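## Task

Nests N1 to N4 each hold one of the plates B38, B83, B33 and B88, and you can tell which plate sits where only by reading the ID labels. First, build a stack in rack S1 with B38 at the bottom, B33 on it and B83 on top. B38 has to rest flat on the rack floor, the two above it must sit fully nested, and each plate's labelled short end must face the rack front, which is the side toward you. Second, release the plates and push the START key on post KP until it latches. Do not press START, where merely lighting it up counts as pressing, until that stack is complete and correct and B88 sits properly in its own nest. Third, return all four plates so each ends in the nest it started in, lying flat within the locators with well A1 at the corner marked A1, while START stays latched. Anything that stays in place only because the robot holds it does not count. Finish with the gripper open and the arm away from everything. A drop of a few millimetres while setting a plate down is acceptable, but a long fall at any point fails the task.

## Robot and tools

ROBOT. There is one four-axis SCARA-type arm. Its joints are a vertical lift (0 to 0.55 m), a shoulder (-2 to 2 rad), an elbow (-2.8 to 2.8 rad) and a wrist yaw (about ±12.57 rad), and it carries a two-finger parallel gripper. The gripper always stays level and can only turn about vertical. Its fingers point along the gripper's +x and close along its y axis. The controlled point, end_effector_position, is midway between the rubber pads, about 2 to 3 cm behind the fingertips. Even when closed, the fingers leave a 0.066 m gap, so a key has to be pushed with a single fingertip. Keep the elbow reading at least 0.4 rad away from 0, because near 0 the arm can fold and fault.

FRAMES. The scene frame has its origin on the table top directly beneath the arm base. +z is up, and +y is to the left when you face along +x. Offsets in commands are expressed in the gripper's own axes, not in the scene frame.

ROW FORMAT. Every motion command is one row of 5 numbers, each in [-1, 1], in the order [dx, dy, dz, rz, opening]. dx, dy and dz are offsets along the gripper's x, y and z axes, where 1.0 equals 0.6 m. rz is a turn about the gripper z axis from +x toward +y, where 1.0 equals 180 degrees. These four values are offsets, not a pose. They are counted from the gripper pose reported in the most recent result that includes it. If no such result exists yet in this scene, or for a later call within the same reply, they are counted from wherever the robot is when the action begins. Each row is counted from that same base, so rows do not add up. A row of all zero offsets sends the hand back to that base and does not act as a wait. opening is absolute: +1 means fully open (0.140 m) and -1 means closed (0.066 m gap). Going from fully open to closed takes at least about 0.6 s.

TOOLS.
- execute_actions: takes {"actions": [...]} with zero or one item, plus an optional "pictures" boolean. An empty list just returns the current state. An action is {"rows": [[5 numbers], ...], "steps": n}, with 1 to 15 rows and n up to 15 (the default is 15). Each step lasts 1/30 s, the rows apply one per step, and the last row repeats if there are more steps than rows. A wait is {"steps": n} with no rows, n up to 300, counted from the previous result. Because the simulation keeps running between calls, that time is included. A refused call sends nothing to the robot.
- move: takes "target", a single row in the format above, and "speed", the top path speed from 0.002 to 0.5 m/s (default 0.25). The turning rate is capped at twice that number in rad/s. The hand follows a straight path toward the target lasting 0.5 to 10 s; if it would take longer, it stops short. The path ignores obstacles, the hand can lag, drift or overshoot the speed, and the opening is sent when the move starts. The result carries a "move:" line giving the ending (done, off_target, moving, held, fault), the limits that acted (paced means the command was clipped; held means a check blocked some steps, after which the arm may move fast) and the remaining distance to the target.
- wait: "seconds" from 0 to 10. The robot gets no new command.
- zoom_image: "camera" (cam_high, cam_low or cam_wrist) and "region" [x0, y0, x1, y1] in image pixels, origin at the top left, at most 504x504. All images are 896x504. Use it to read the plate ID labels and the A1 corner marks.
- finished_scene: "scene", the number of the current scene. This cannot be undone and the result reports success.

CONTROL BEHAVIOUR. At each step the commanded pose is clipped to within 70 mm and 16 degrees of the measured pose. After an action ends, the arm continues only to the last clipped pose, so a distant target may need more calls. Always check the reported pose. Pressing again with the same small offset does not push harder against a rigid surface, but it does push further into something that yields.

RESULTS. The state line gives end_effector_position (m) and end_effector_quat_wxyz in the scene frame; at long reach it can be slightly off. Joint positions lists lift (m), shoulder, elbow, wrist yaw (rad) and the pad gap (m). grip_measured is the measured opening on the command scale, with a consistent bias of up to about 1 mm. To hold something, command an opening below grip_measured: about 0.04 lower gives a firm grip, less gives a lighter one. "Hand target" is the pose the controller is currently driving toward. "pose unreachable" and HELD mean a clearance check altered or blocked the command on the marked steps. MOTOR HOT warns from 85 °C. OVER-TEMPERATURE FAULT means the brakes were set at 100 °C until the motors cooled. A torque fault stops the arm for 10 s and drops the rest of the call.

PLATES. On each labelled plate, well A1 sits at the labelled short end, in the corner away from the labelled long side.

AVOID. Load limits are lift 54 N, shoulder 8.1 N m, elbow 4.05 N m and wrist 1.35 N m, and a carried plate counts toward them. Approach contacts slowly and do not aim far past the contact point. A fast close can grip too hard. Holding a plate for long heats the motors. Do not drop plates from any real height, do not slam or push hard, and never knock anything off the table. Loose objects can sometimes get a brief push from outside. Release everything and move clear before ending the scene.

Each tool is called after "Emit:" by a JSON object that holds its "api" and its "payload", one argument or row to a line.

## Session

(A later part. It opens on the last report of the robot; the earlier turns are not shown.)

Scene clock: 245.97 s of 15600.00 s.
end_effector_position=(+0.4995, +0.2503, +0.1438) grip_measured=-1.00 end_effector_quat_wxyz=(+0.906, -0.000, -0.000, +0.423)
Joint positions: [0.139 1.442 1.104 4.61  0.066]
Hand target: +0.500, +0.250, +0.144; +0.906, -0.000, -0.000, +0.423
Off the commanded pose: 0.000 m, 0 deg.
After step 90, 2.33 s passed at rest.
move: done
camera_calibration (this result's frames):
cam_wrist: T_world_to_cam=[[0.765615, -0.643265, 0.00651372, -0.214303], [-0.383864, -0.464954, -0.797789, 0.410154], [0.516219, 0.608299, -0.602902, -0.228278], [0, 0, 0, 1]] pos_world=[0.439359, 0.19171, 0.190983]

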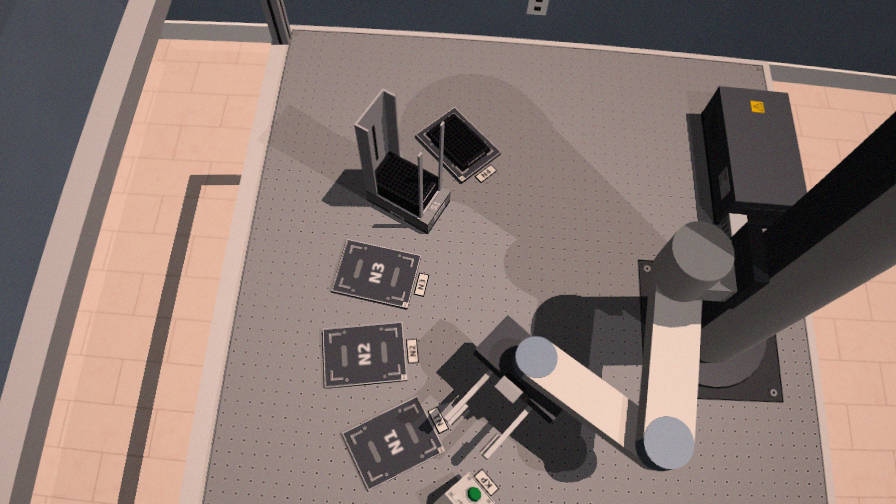

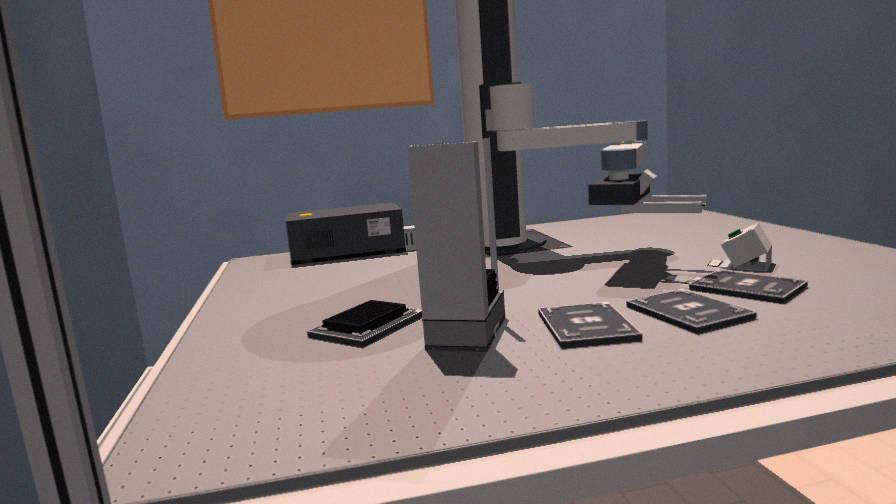

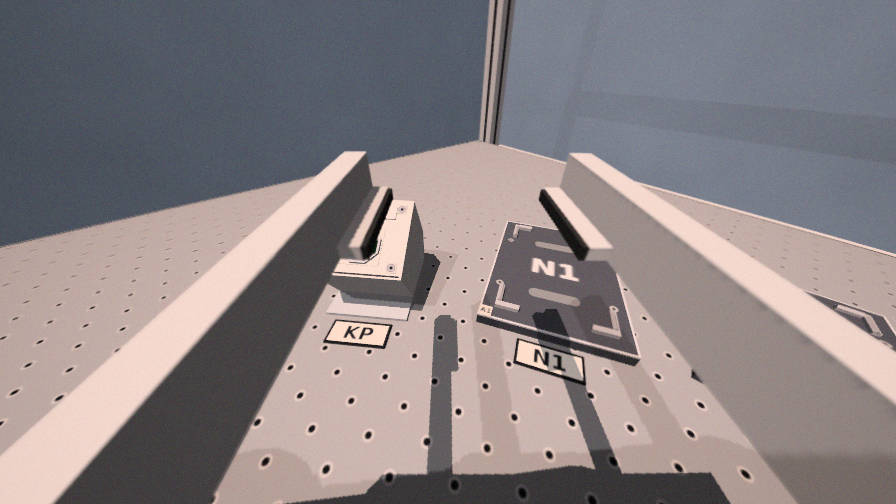

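Shift left for a view.

Emit:
{"api": "move", "payload": {
  "target": [0,0.09,-0.05,-0.03,-1]
}}

Scene clock: 249.17 s of 15600.00 s.
end_effector_position=(+0.4580, +0.2851, +0.1137) grip_measured=-1.00 end_effector_quat_wxyz=(+0.925, -0.000, -0.000, +0.380)
Joint positions: [0.109 1.71  1.045 4.308 0.066]
Hand target: +0.458, +0.285, +0.114; +0.925, -0.000, -0.000, +0.380
Off the commanded pose: 0.000 m, 0 deg.
move: done
camera_calibration (this result's frames):
cam_wrist: T_world_to_cam=[[0.702082, -0.712066, 0.00651372, -0.111234], [-0.425676, -0.427005, -0.797789, 0.394759], [0.57086, 0.55734, -0.602902, -0.256662], [0, 0, 0, 1]] pos_world=[0.392653, 0.232406, 0.160917]

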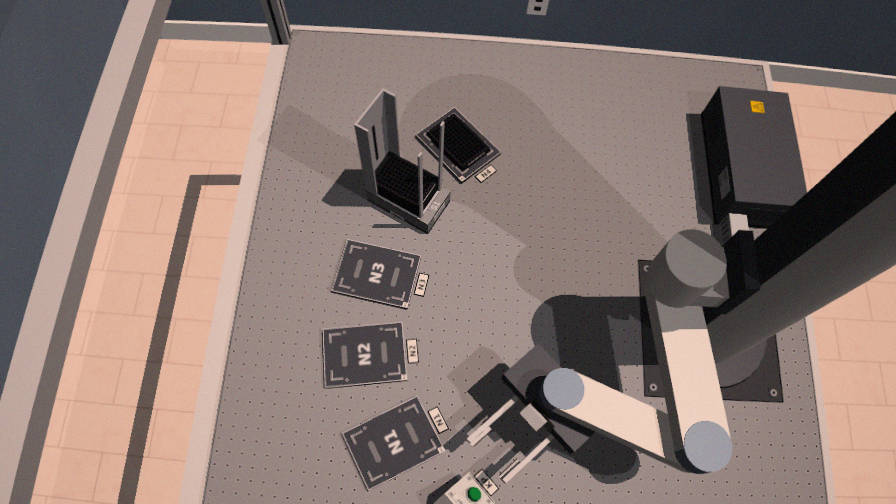

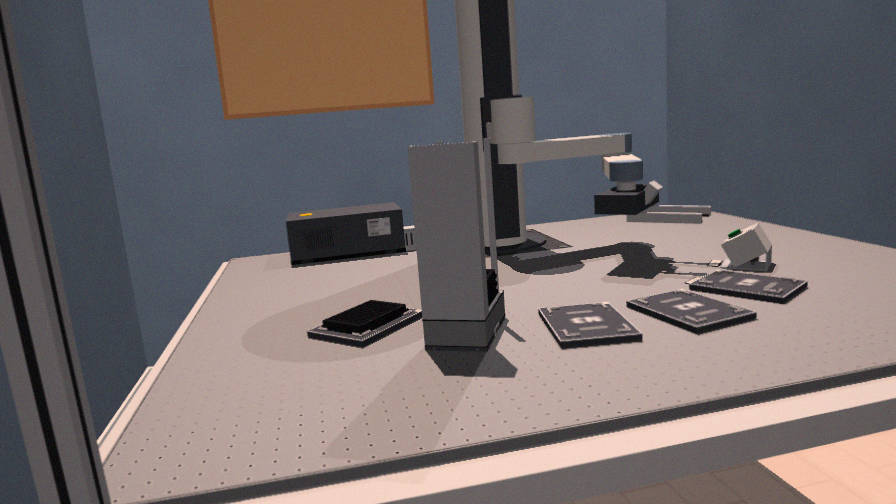

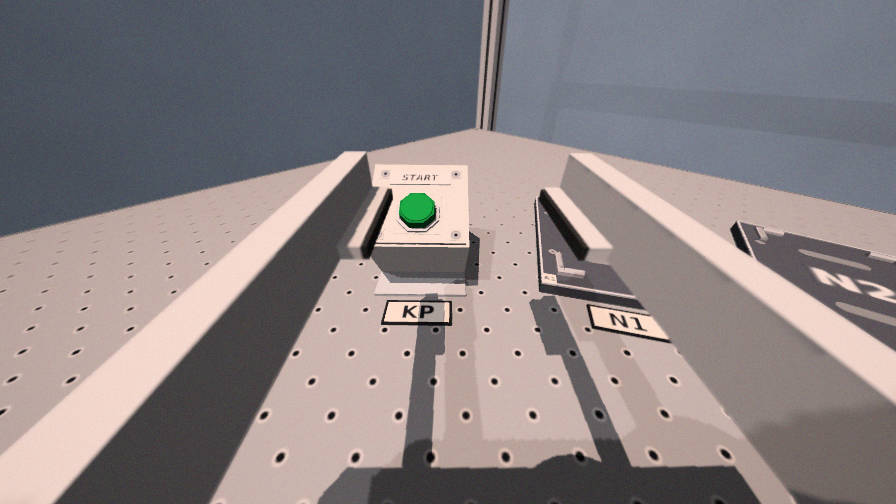

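Emit:
{"api": "move", "payload": {
  "target": [0.12,-0.015,-0.03,0,-1],
  "speed": 0.1
}}

Emit:
{"api": "zoom_image", "payload": {
  "camera": "cam_low",
  "region": [660,180,820,290]
}}

Scene clock: 255.43 s of 15600.00 s.
end_effector_position=(+0.5156, +0.3294, +0.0957) grip_measured=-1.00 end_effector_quat_wxyz=(+0.925, -0.000, -0.000, +0.380)
Joint positions: [0.091 1.549 1.387 4.127 0.066]
Hand target: +0.516, +0.329, +0.096; +0.925, -0.000, -0.000, +0.380
Off the commanded pose: 0.000 m, 0 deg.
After step 90, 2.23 s passed at rest.
move: done
camera_calibration (this result's frames):
cam_wrist: T_world_to_cam=[[0.702283, -0.711868, 0.00651372, -0.12015], [-0.425555, -0.427125, -0.797789, 0.423736], [0.570703, 0.557501, -0.602902, -0.325005], [0, 0, 0, 1]] pos_world=[0.450184, 0.276648, 0.142888]

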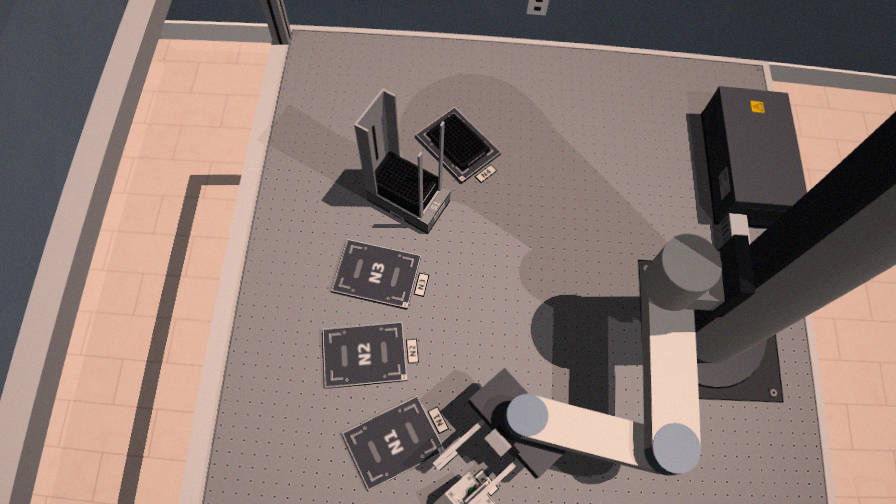

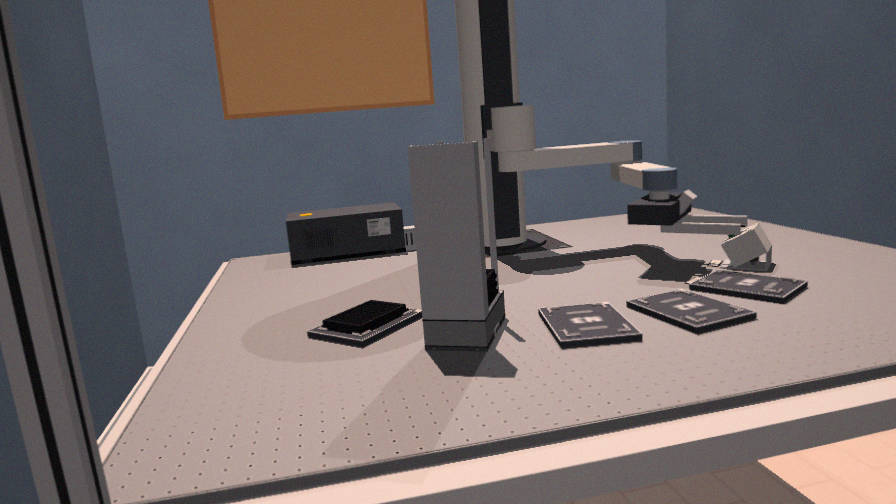

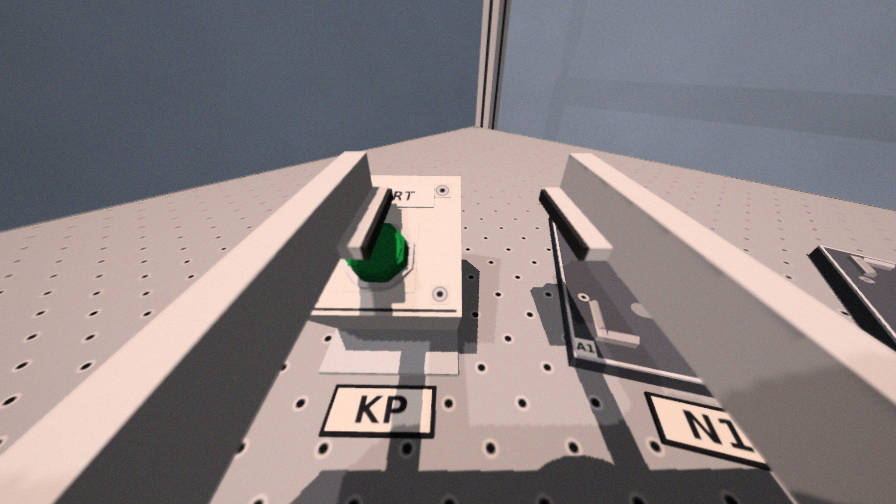

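Region (660, 180, 820, 290) of cam_low's 896x504 image, scaled by 3.150, with more detail than that image has; it fills the top 346 rows of this view, and the rest is white.

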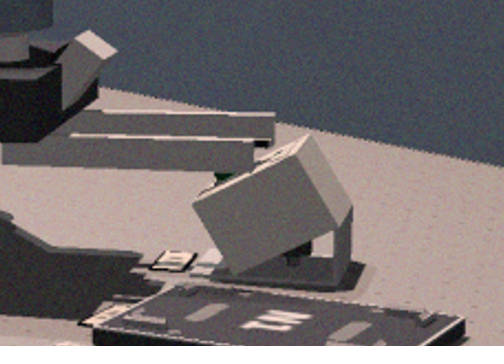

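Emit:
{"api": "move", "payload": {
  "target": [-0.047,-0.006,0,0,-1],
  "speed": 0.1
}}

Emit:
{"api": "move", "payload": {
  "target": [0,0,-0.02,0,-1],
  "speed": 0.01
}}

Emit:
{"api": "zoom_image", "payload": {
  "camera": "cam_low",
  "region": [660,180,820,290]
}}

Scene clock: 260.63 s of 15600.00 s.
end_effector_position=(+0.4981, +0.3069, +0.0957) grip_measured=-1.00 end_effector_quat_wxyz=(+0.925, -0.000, -0.000, +0.380)
Joint positions: [0.091 1.591 1.248 4.223 0.066]
Hand target: +0.498, +0.307, +0.096; +0.925, -0.000, -0.000, +0.380
Off the commanded pose: 0.000 m, 0 deg.
After step 90, 1.50 s passed at rest.
move: done
camera_calibration (this result's frames):
cam_wrist: T_world_to_cam=[[0.701949, -0.712197, 0.00651372, -0.123637], [-0.425755, -0.426926, -0.797789, 0.406739], [0.570964, 0.557234, -0.602902, -0.302552], [0, 0, 0, 1]] pos_world=[0.432705, 0.254186, 0.142888]

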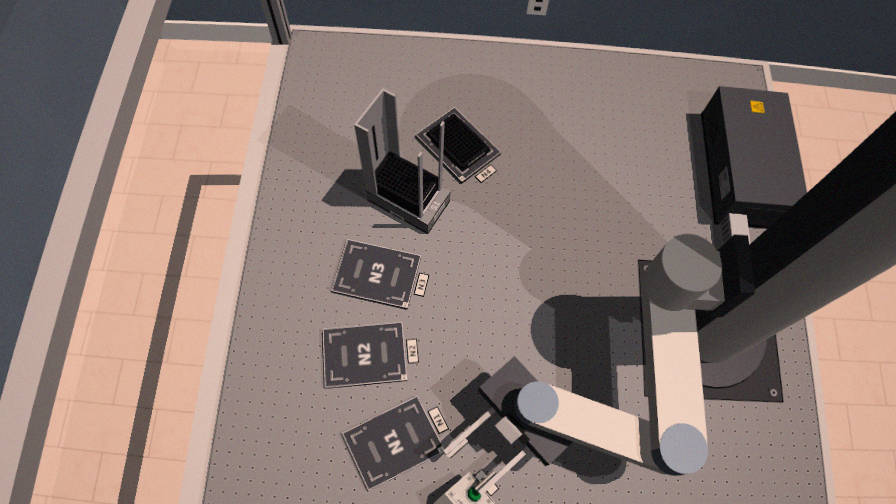

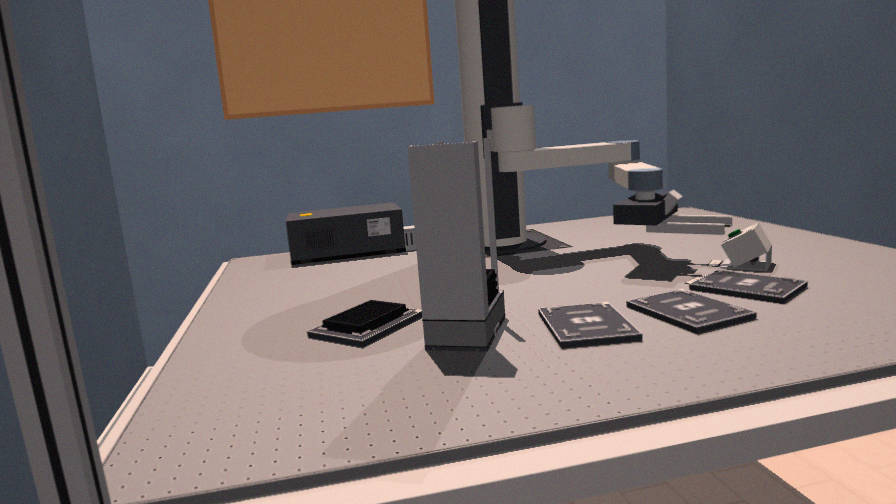

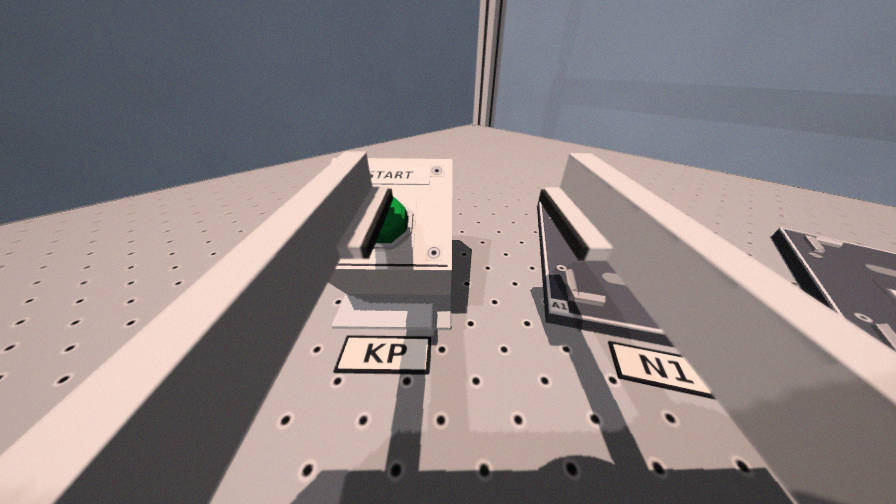

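Scene clock: 262.07 s of 15600.00 s.
end_effector_position=(+0.4981, +0.3069, +0.0837) grip_measured=-1.00 end_effector_quat_wxyz=(+0.925, -0.000, -0.000, +0.380)
Joint positions: [0.079 1.591 1.248 4.223 0.066]
Hand target: +0.498, +0.307, +0.084; +0.925, -0.000, -0.000, +0.380
Off the commanded pose: 0.000 m, 0 deg.
move: done
camera_calibration (this result's frames):
cam_wrist: T_world_to_cam=[[0.701952, -0.712194, 0.00651372, -0.123561], [-0.425754, -0.426928, -0.797789, 0.397175], [0.570961, 0.557236, -0.602902, -0.30978], [0, 0, 0, 1]] pos_world=[0.432705, 0.254186, 0.130899]

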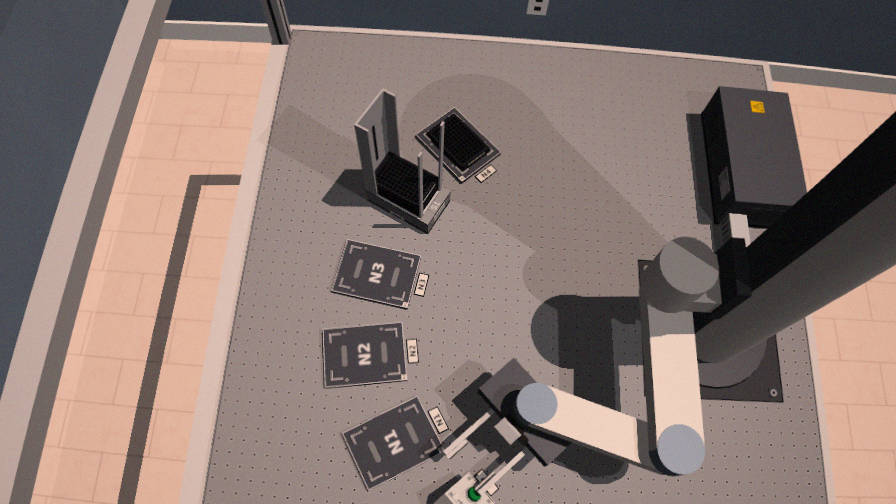

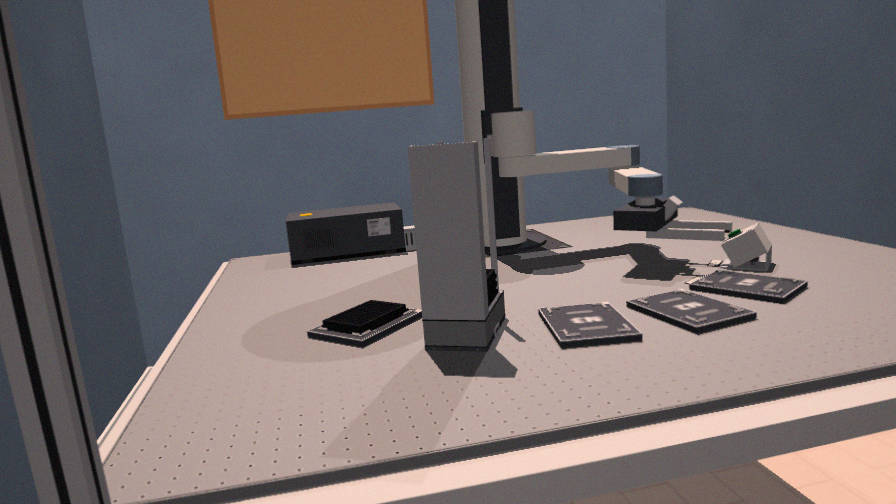

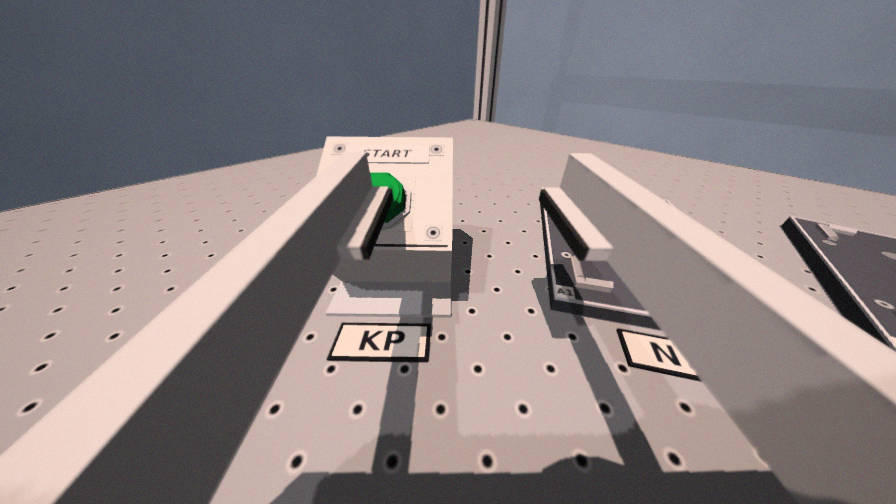

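Region (660, 180, 820, 290) of cam_low's 896x504 image, scaled by 3.150, with more detail than that image has; it fills the top 346 rows of this view, and the rest is white.

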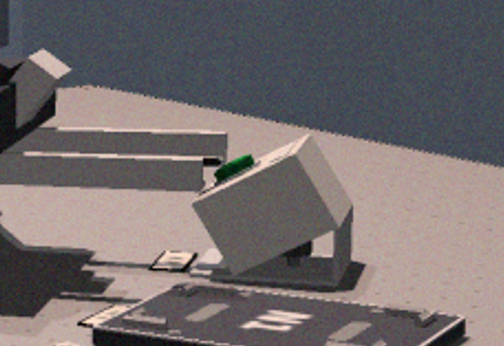

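Emit:
{"api": "move", "payload": {
  "target": [0.013,-0.008,0.012,0,-1],
  "speed": 0.03
}}

Emit:
{"api": "move", "payload": {
  "target": [0,0,-0.017,0,-1],
  "speed": 0.01
}}

Emit:
{"api": "zoom_image", "payload": {
  "camera": "cam_low",
  "region": [660,180,820,290]
}}

Scene clock: 267.60 s of 15600.00 s.
end_effector_position=(+0.5070, +0.3089, +0.0909) grip_measured=-1.00 end_effector_quat_wxyz=(+0.925, -0.000, -0.000, +0.380)
Joint positions: [0.086 1.561 1.287 4.215 0.066]
Hand target: +0.507, +0.309, +0.091; +0.925, -0.000, -0.000, +0.380
Off the commanded pose: 0.000 m, 0 deg.
After step 90, 1.83 s passed at rest.
move: done
camera_calibration (this result's frames):
cam_wrist: T_world_to_cam=[[0.70209, -0.712059, 0.00651372, -0.128478], [-0.425671, -0.42701, -0.797789, 0.407589], [0.570854, 0.557347, -0.602902, -0.311654], [0, 0, 0, 1]] pos_world=[0.441611, 0.25626, 0.13811]

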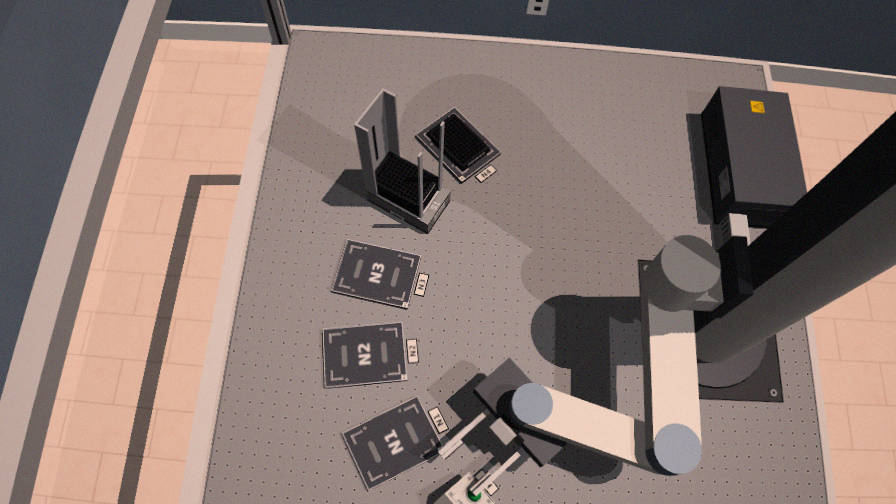

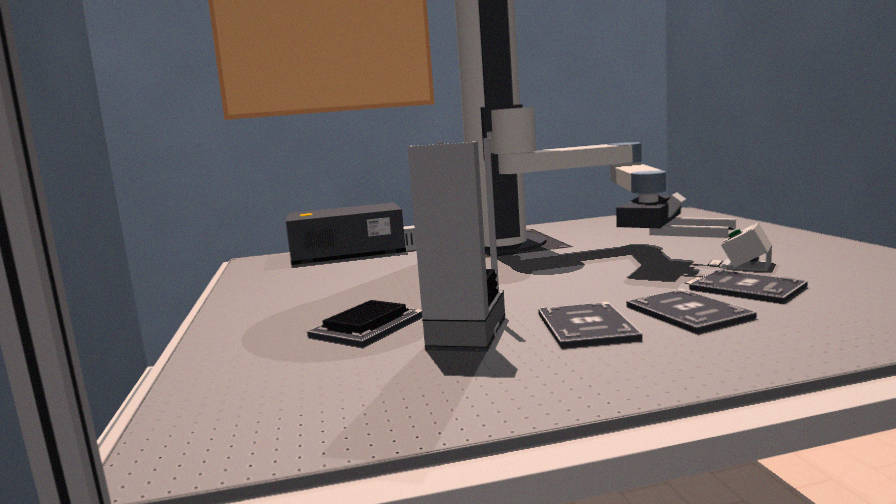

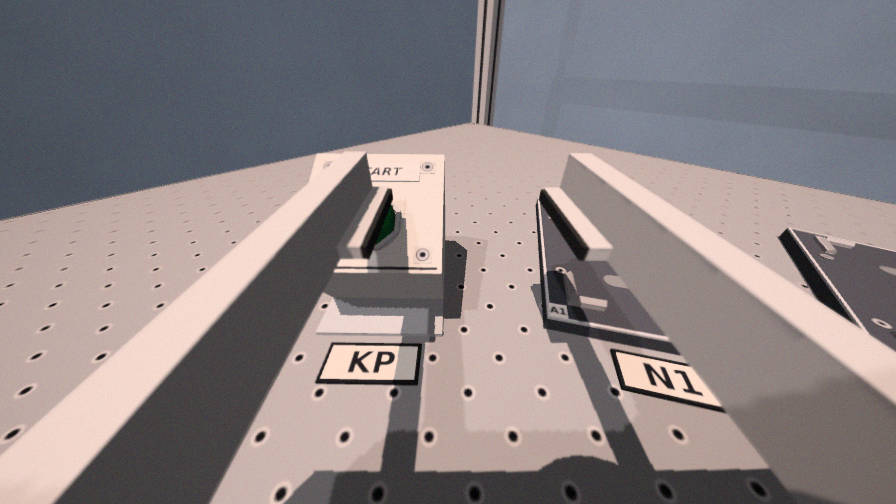

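Scene clock: 268.83 s of 15600.00 s.
end_effector_position=(+0.5070, +0.3089, +0.0809) grip_measured=-1.00 end_effector_quat_wxyz=(+0.925, -0.000, -0.000, +0.380)
Joint positions: [0.076 1.561 1.287 4.215 0.066]
Hand target: +0.507, +0.309, +0.081; +0.925, -0.000, -0.000, +0.380
Off the commanded pose: 0.000 m, 0 deg.
move: done
camera_calibration (this result's frames):
cam_wrist: T_world_to_cam=[[0.702072, -0.712077, 0.00651372, -0.128405], [-0.425682, -0.426999, -0.797789, 0.399586], [0.570868, 0.557332, -0.602902, -0.3177], [0, 0, 0, 1]] pos_world=[0.441611, 0.256253, 0.12808]

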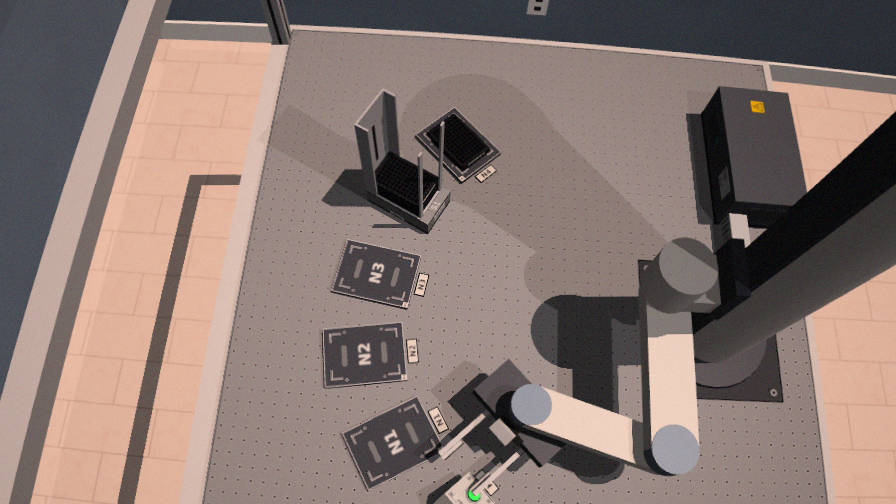

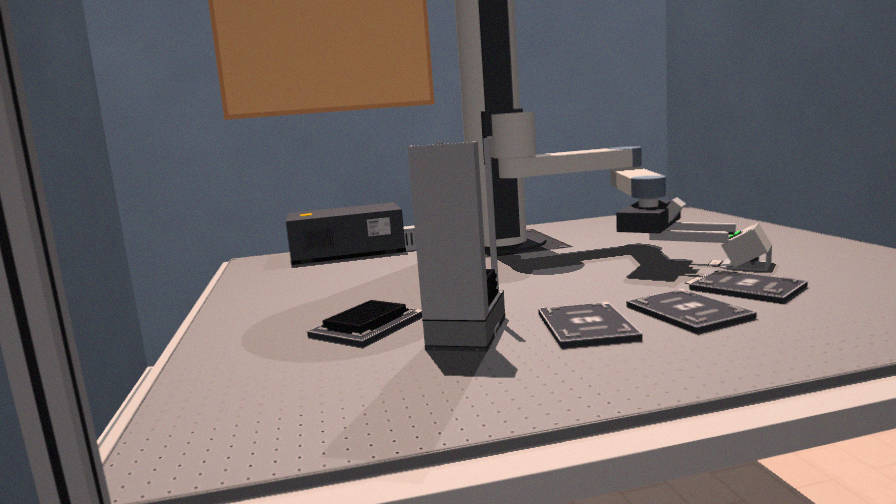

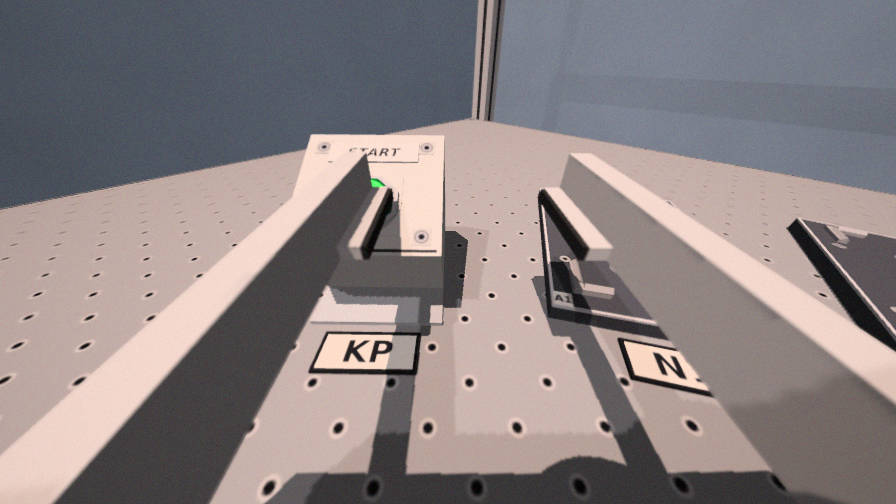

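Region (660, 180, 820, 290) of cam_low's 896x504 image, scaled by 3.150, with more detail than that image has; it fills the top 346 rows of this view, and the rest is white.

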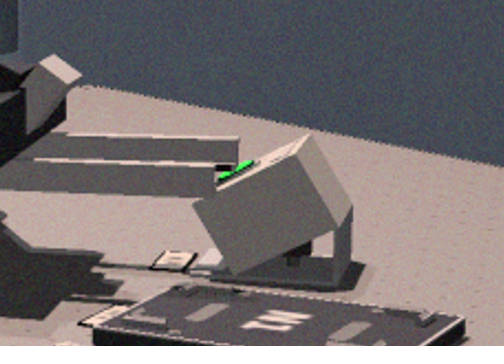

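Emit:
{"api": "move", "payload": {
  "target": [0,0,-0.004,0,-1],
  "speed": 0.005
}}

Emit:
{"api": "move", "payload": {
  "target": [0,0,0.028,0,-1],
  "speed": 0.05
}}

Emit:
{"api": "move", "payload": {
  "target": [-0.5438,-0.6515,0,-0.4002,0.1],
  "speed": 0.4
}}

Emit:
{"api": "zoom_image", "payload": {
  "camera": "cam_low",
  "region": [660,180,820,290]
}}

Scene clock: 274.20 s of 15600.00 s.
end_effector_position=(+0.5070, +0.3089, +0.0788) grip_measured=-1.00 end_effector_quat_wxyz=(+0.925, -0.000, -0.000, +0.380)
Joint positions: [0.074 1.561 1.287 4.215 0.066]
Hand target: +0.507, +0.309, +0.078; +0.925, -0.000, -0.000, +0.380
Off the commanded pose: 0.000 m, 0 deg.
After step 90, 1.67 s passed at rest.
move: done
camera_calibration (this result's frames):
cam_wrist: T_world_to_cam=[[0.702065, -0.712083, 0.00651372, -0.128388], [-0.425686, -0.426995, -0.797789, 0.397904], [0.570873, 0.557327, -0.602902, -0.31897], [0, 0, 0, 1]] pos_world=[0.44161, 0.25625, 0.125972]

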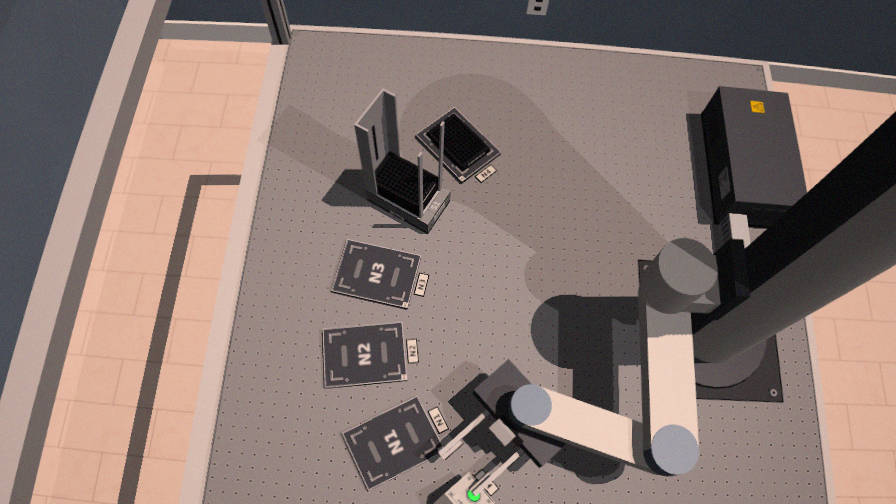

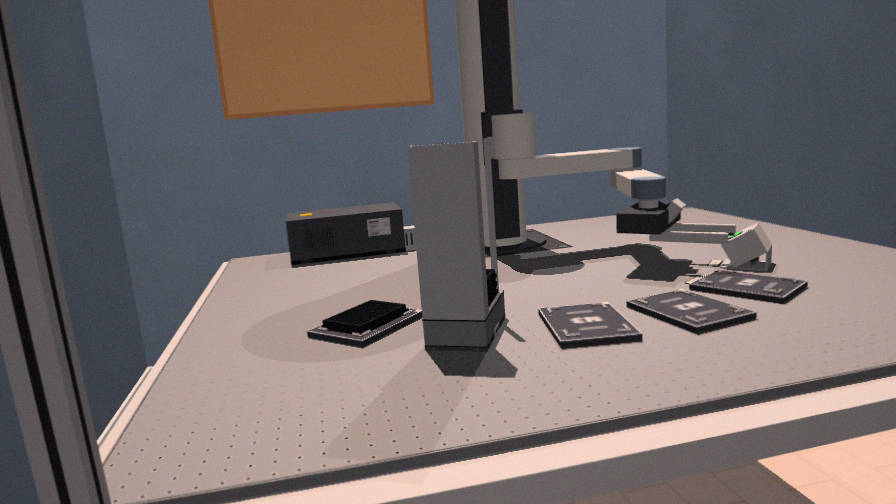

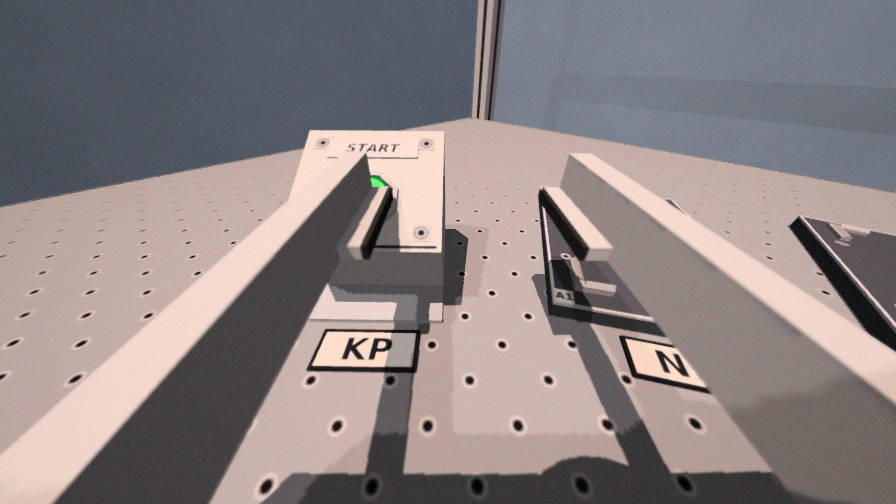

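Scene clock: 274.90 s of 15600.00 s.
end_effector_position=(+0.5070, +0.3089, +0.0956) grip_measured=-1.00 end_effector_quat_wxyz=(+0.925, -0.000, -0.000, +0.380)
Joint positions: [0.091 1.561 1.287 4.215 0.066]
Hand target: +0.507, +0.309, +0.096; +0.925, -0.000, -0.000, +0.380
Off the commanded pose: 0.000 m, 0 deg.
move: done
camera_calibration (this result's frames):
cam_wrist: T_world_to_cam=[[0.702164, -0.711986, 0.00651372, -0.128565], [-0.425627, -0.427054, -0.797789, 0.41134], [0.570796, 0.557406, -0.602902, -0.308776], [0, 0, 0, 1]] pos_world=[0.441599, 0.256241, 0.142839]

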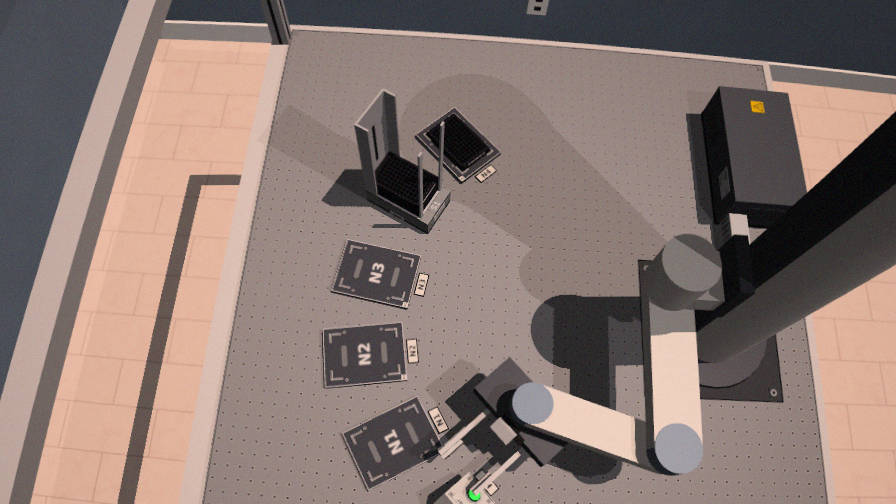

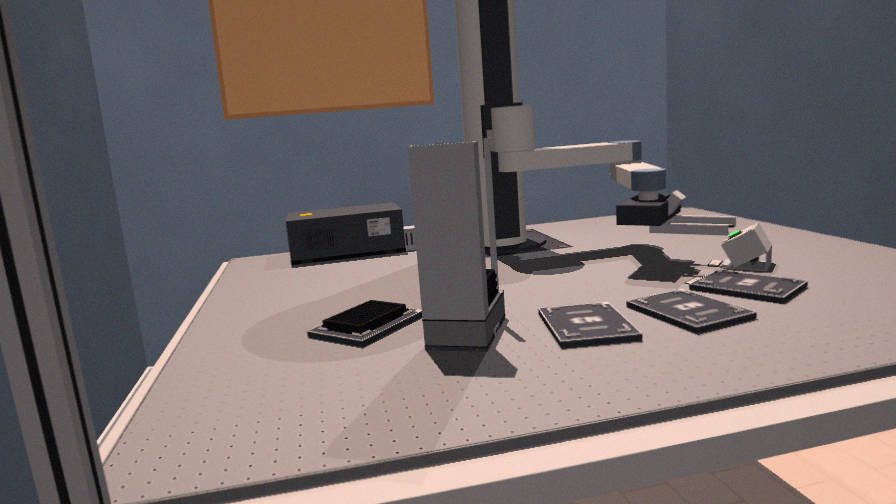

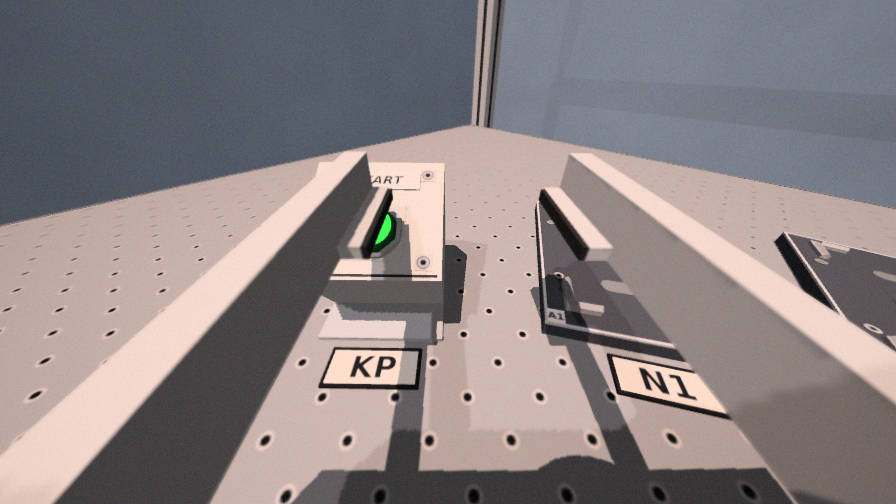

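Scene clock: 276.97 s of 15600.00 s.
end_effector_position=(+0.5498, -0.1985, +0.0956) grip_measured=+0.10 end_effector_quat_wxyz=(+0.972, -0.000, -0.000, -0.237)
Joint positions: [0.091 0.387 1.147 4.271 0.107]
Hand target: +0.550, -0.198, +0.096; +0.972, -0.000, -0.000, -0.237
Off the commanded pose: 0.000 m, 0 deg.
move: done
camera_calibration (this result's frames):
cam_wrist: T_world_to_cam=[[-0.46061, -0.887579, 0.00651372, 0.0844982], [-0.537539, 0.273102, -0.797789, 0.413376], [0.706322, -0.37097, -0.602902, -0.309189], [0, 0, 0, 1]] pos_world=[0.479514, -0.152595, 0.142826]

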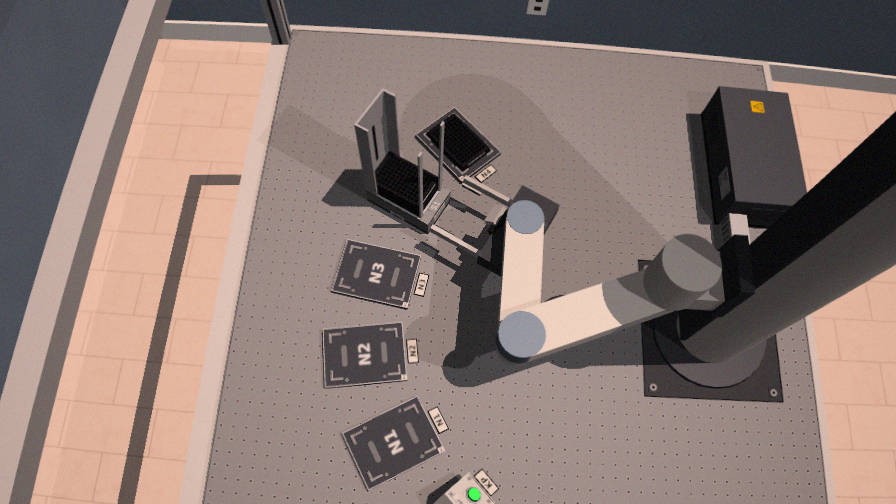

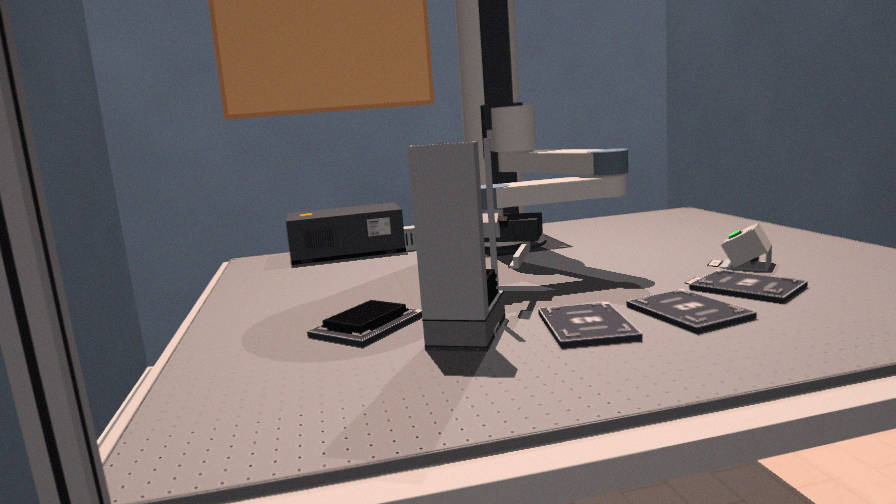

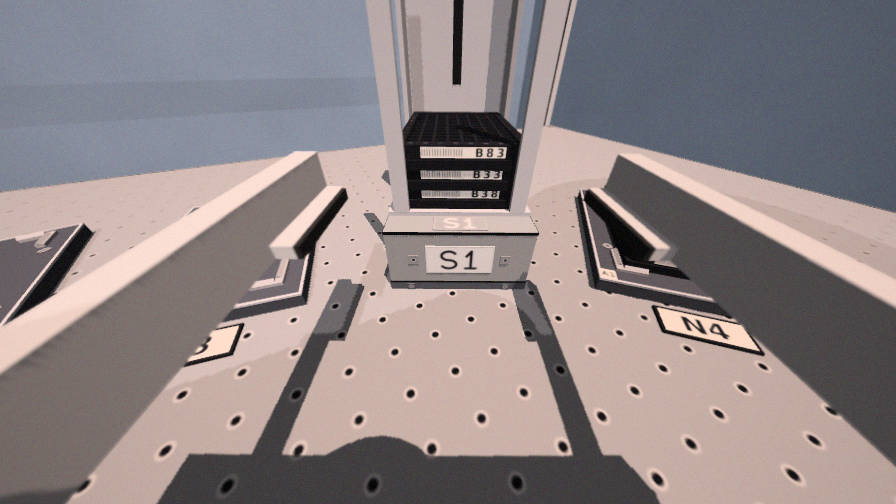

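Region (660, 180, 820, 290) of cam_low's 896x504 image, scaled by 3.150, with more detail than that image has; it fills the top 346 rows of this view, and the rest is white.

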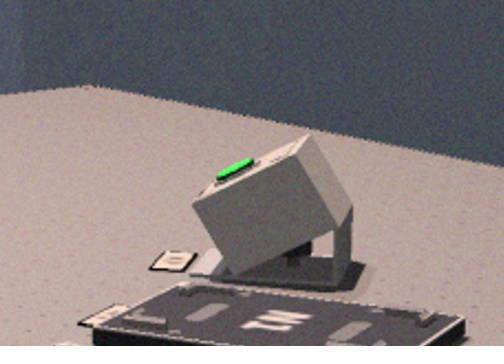

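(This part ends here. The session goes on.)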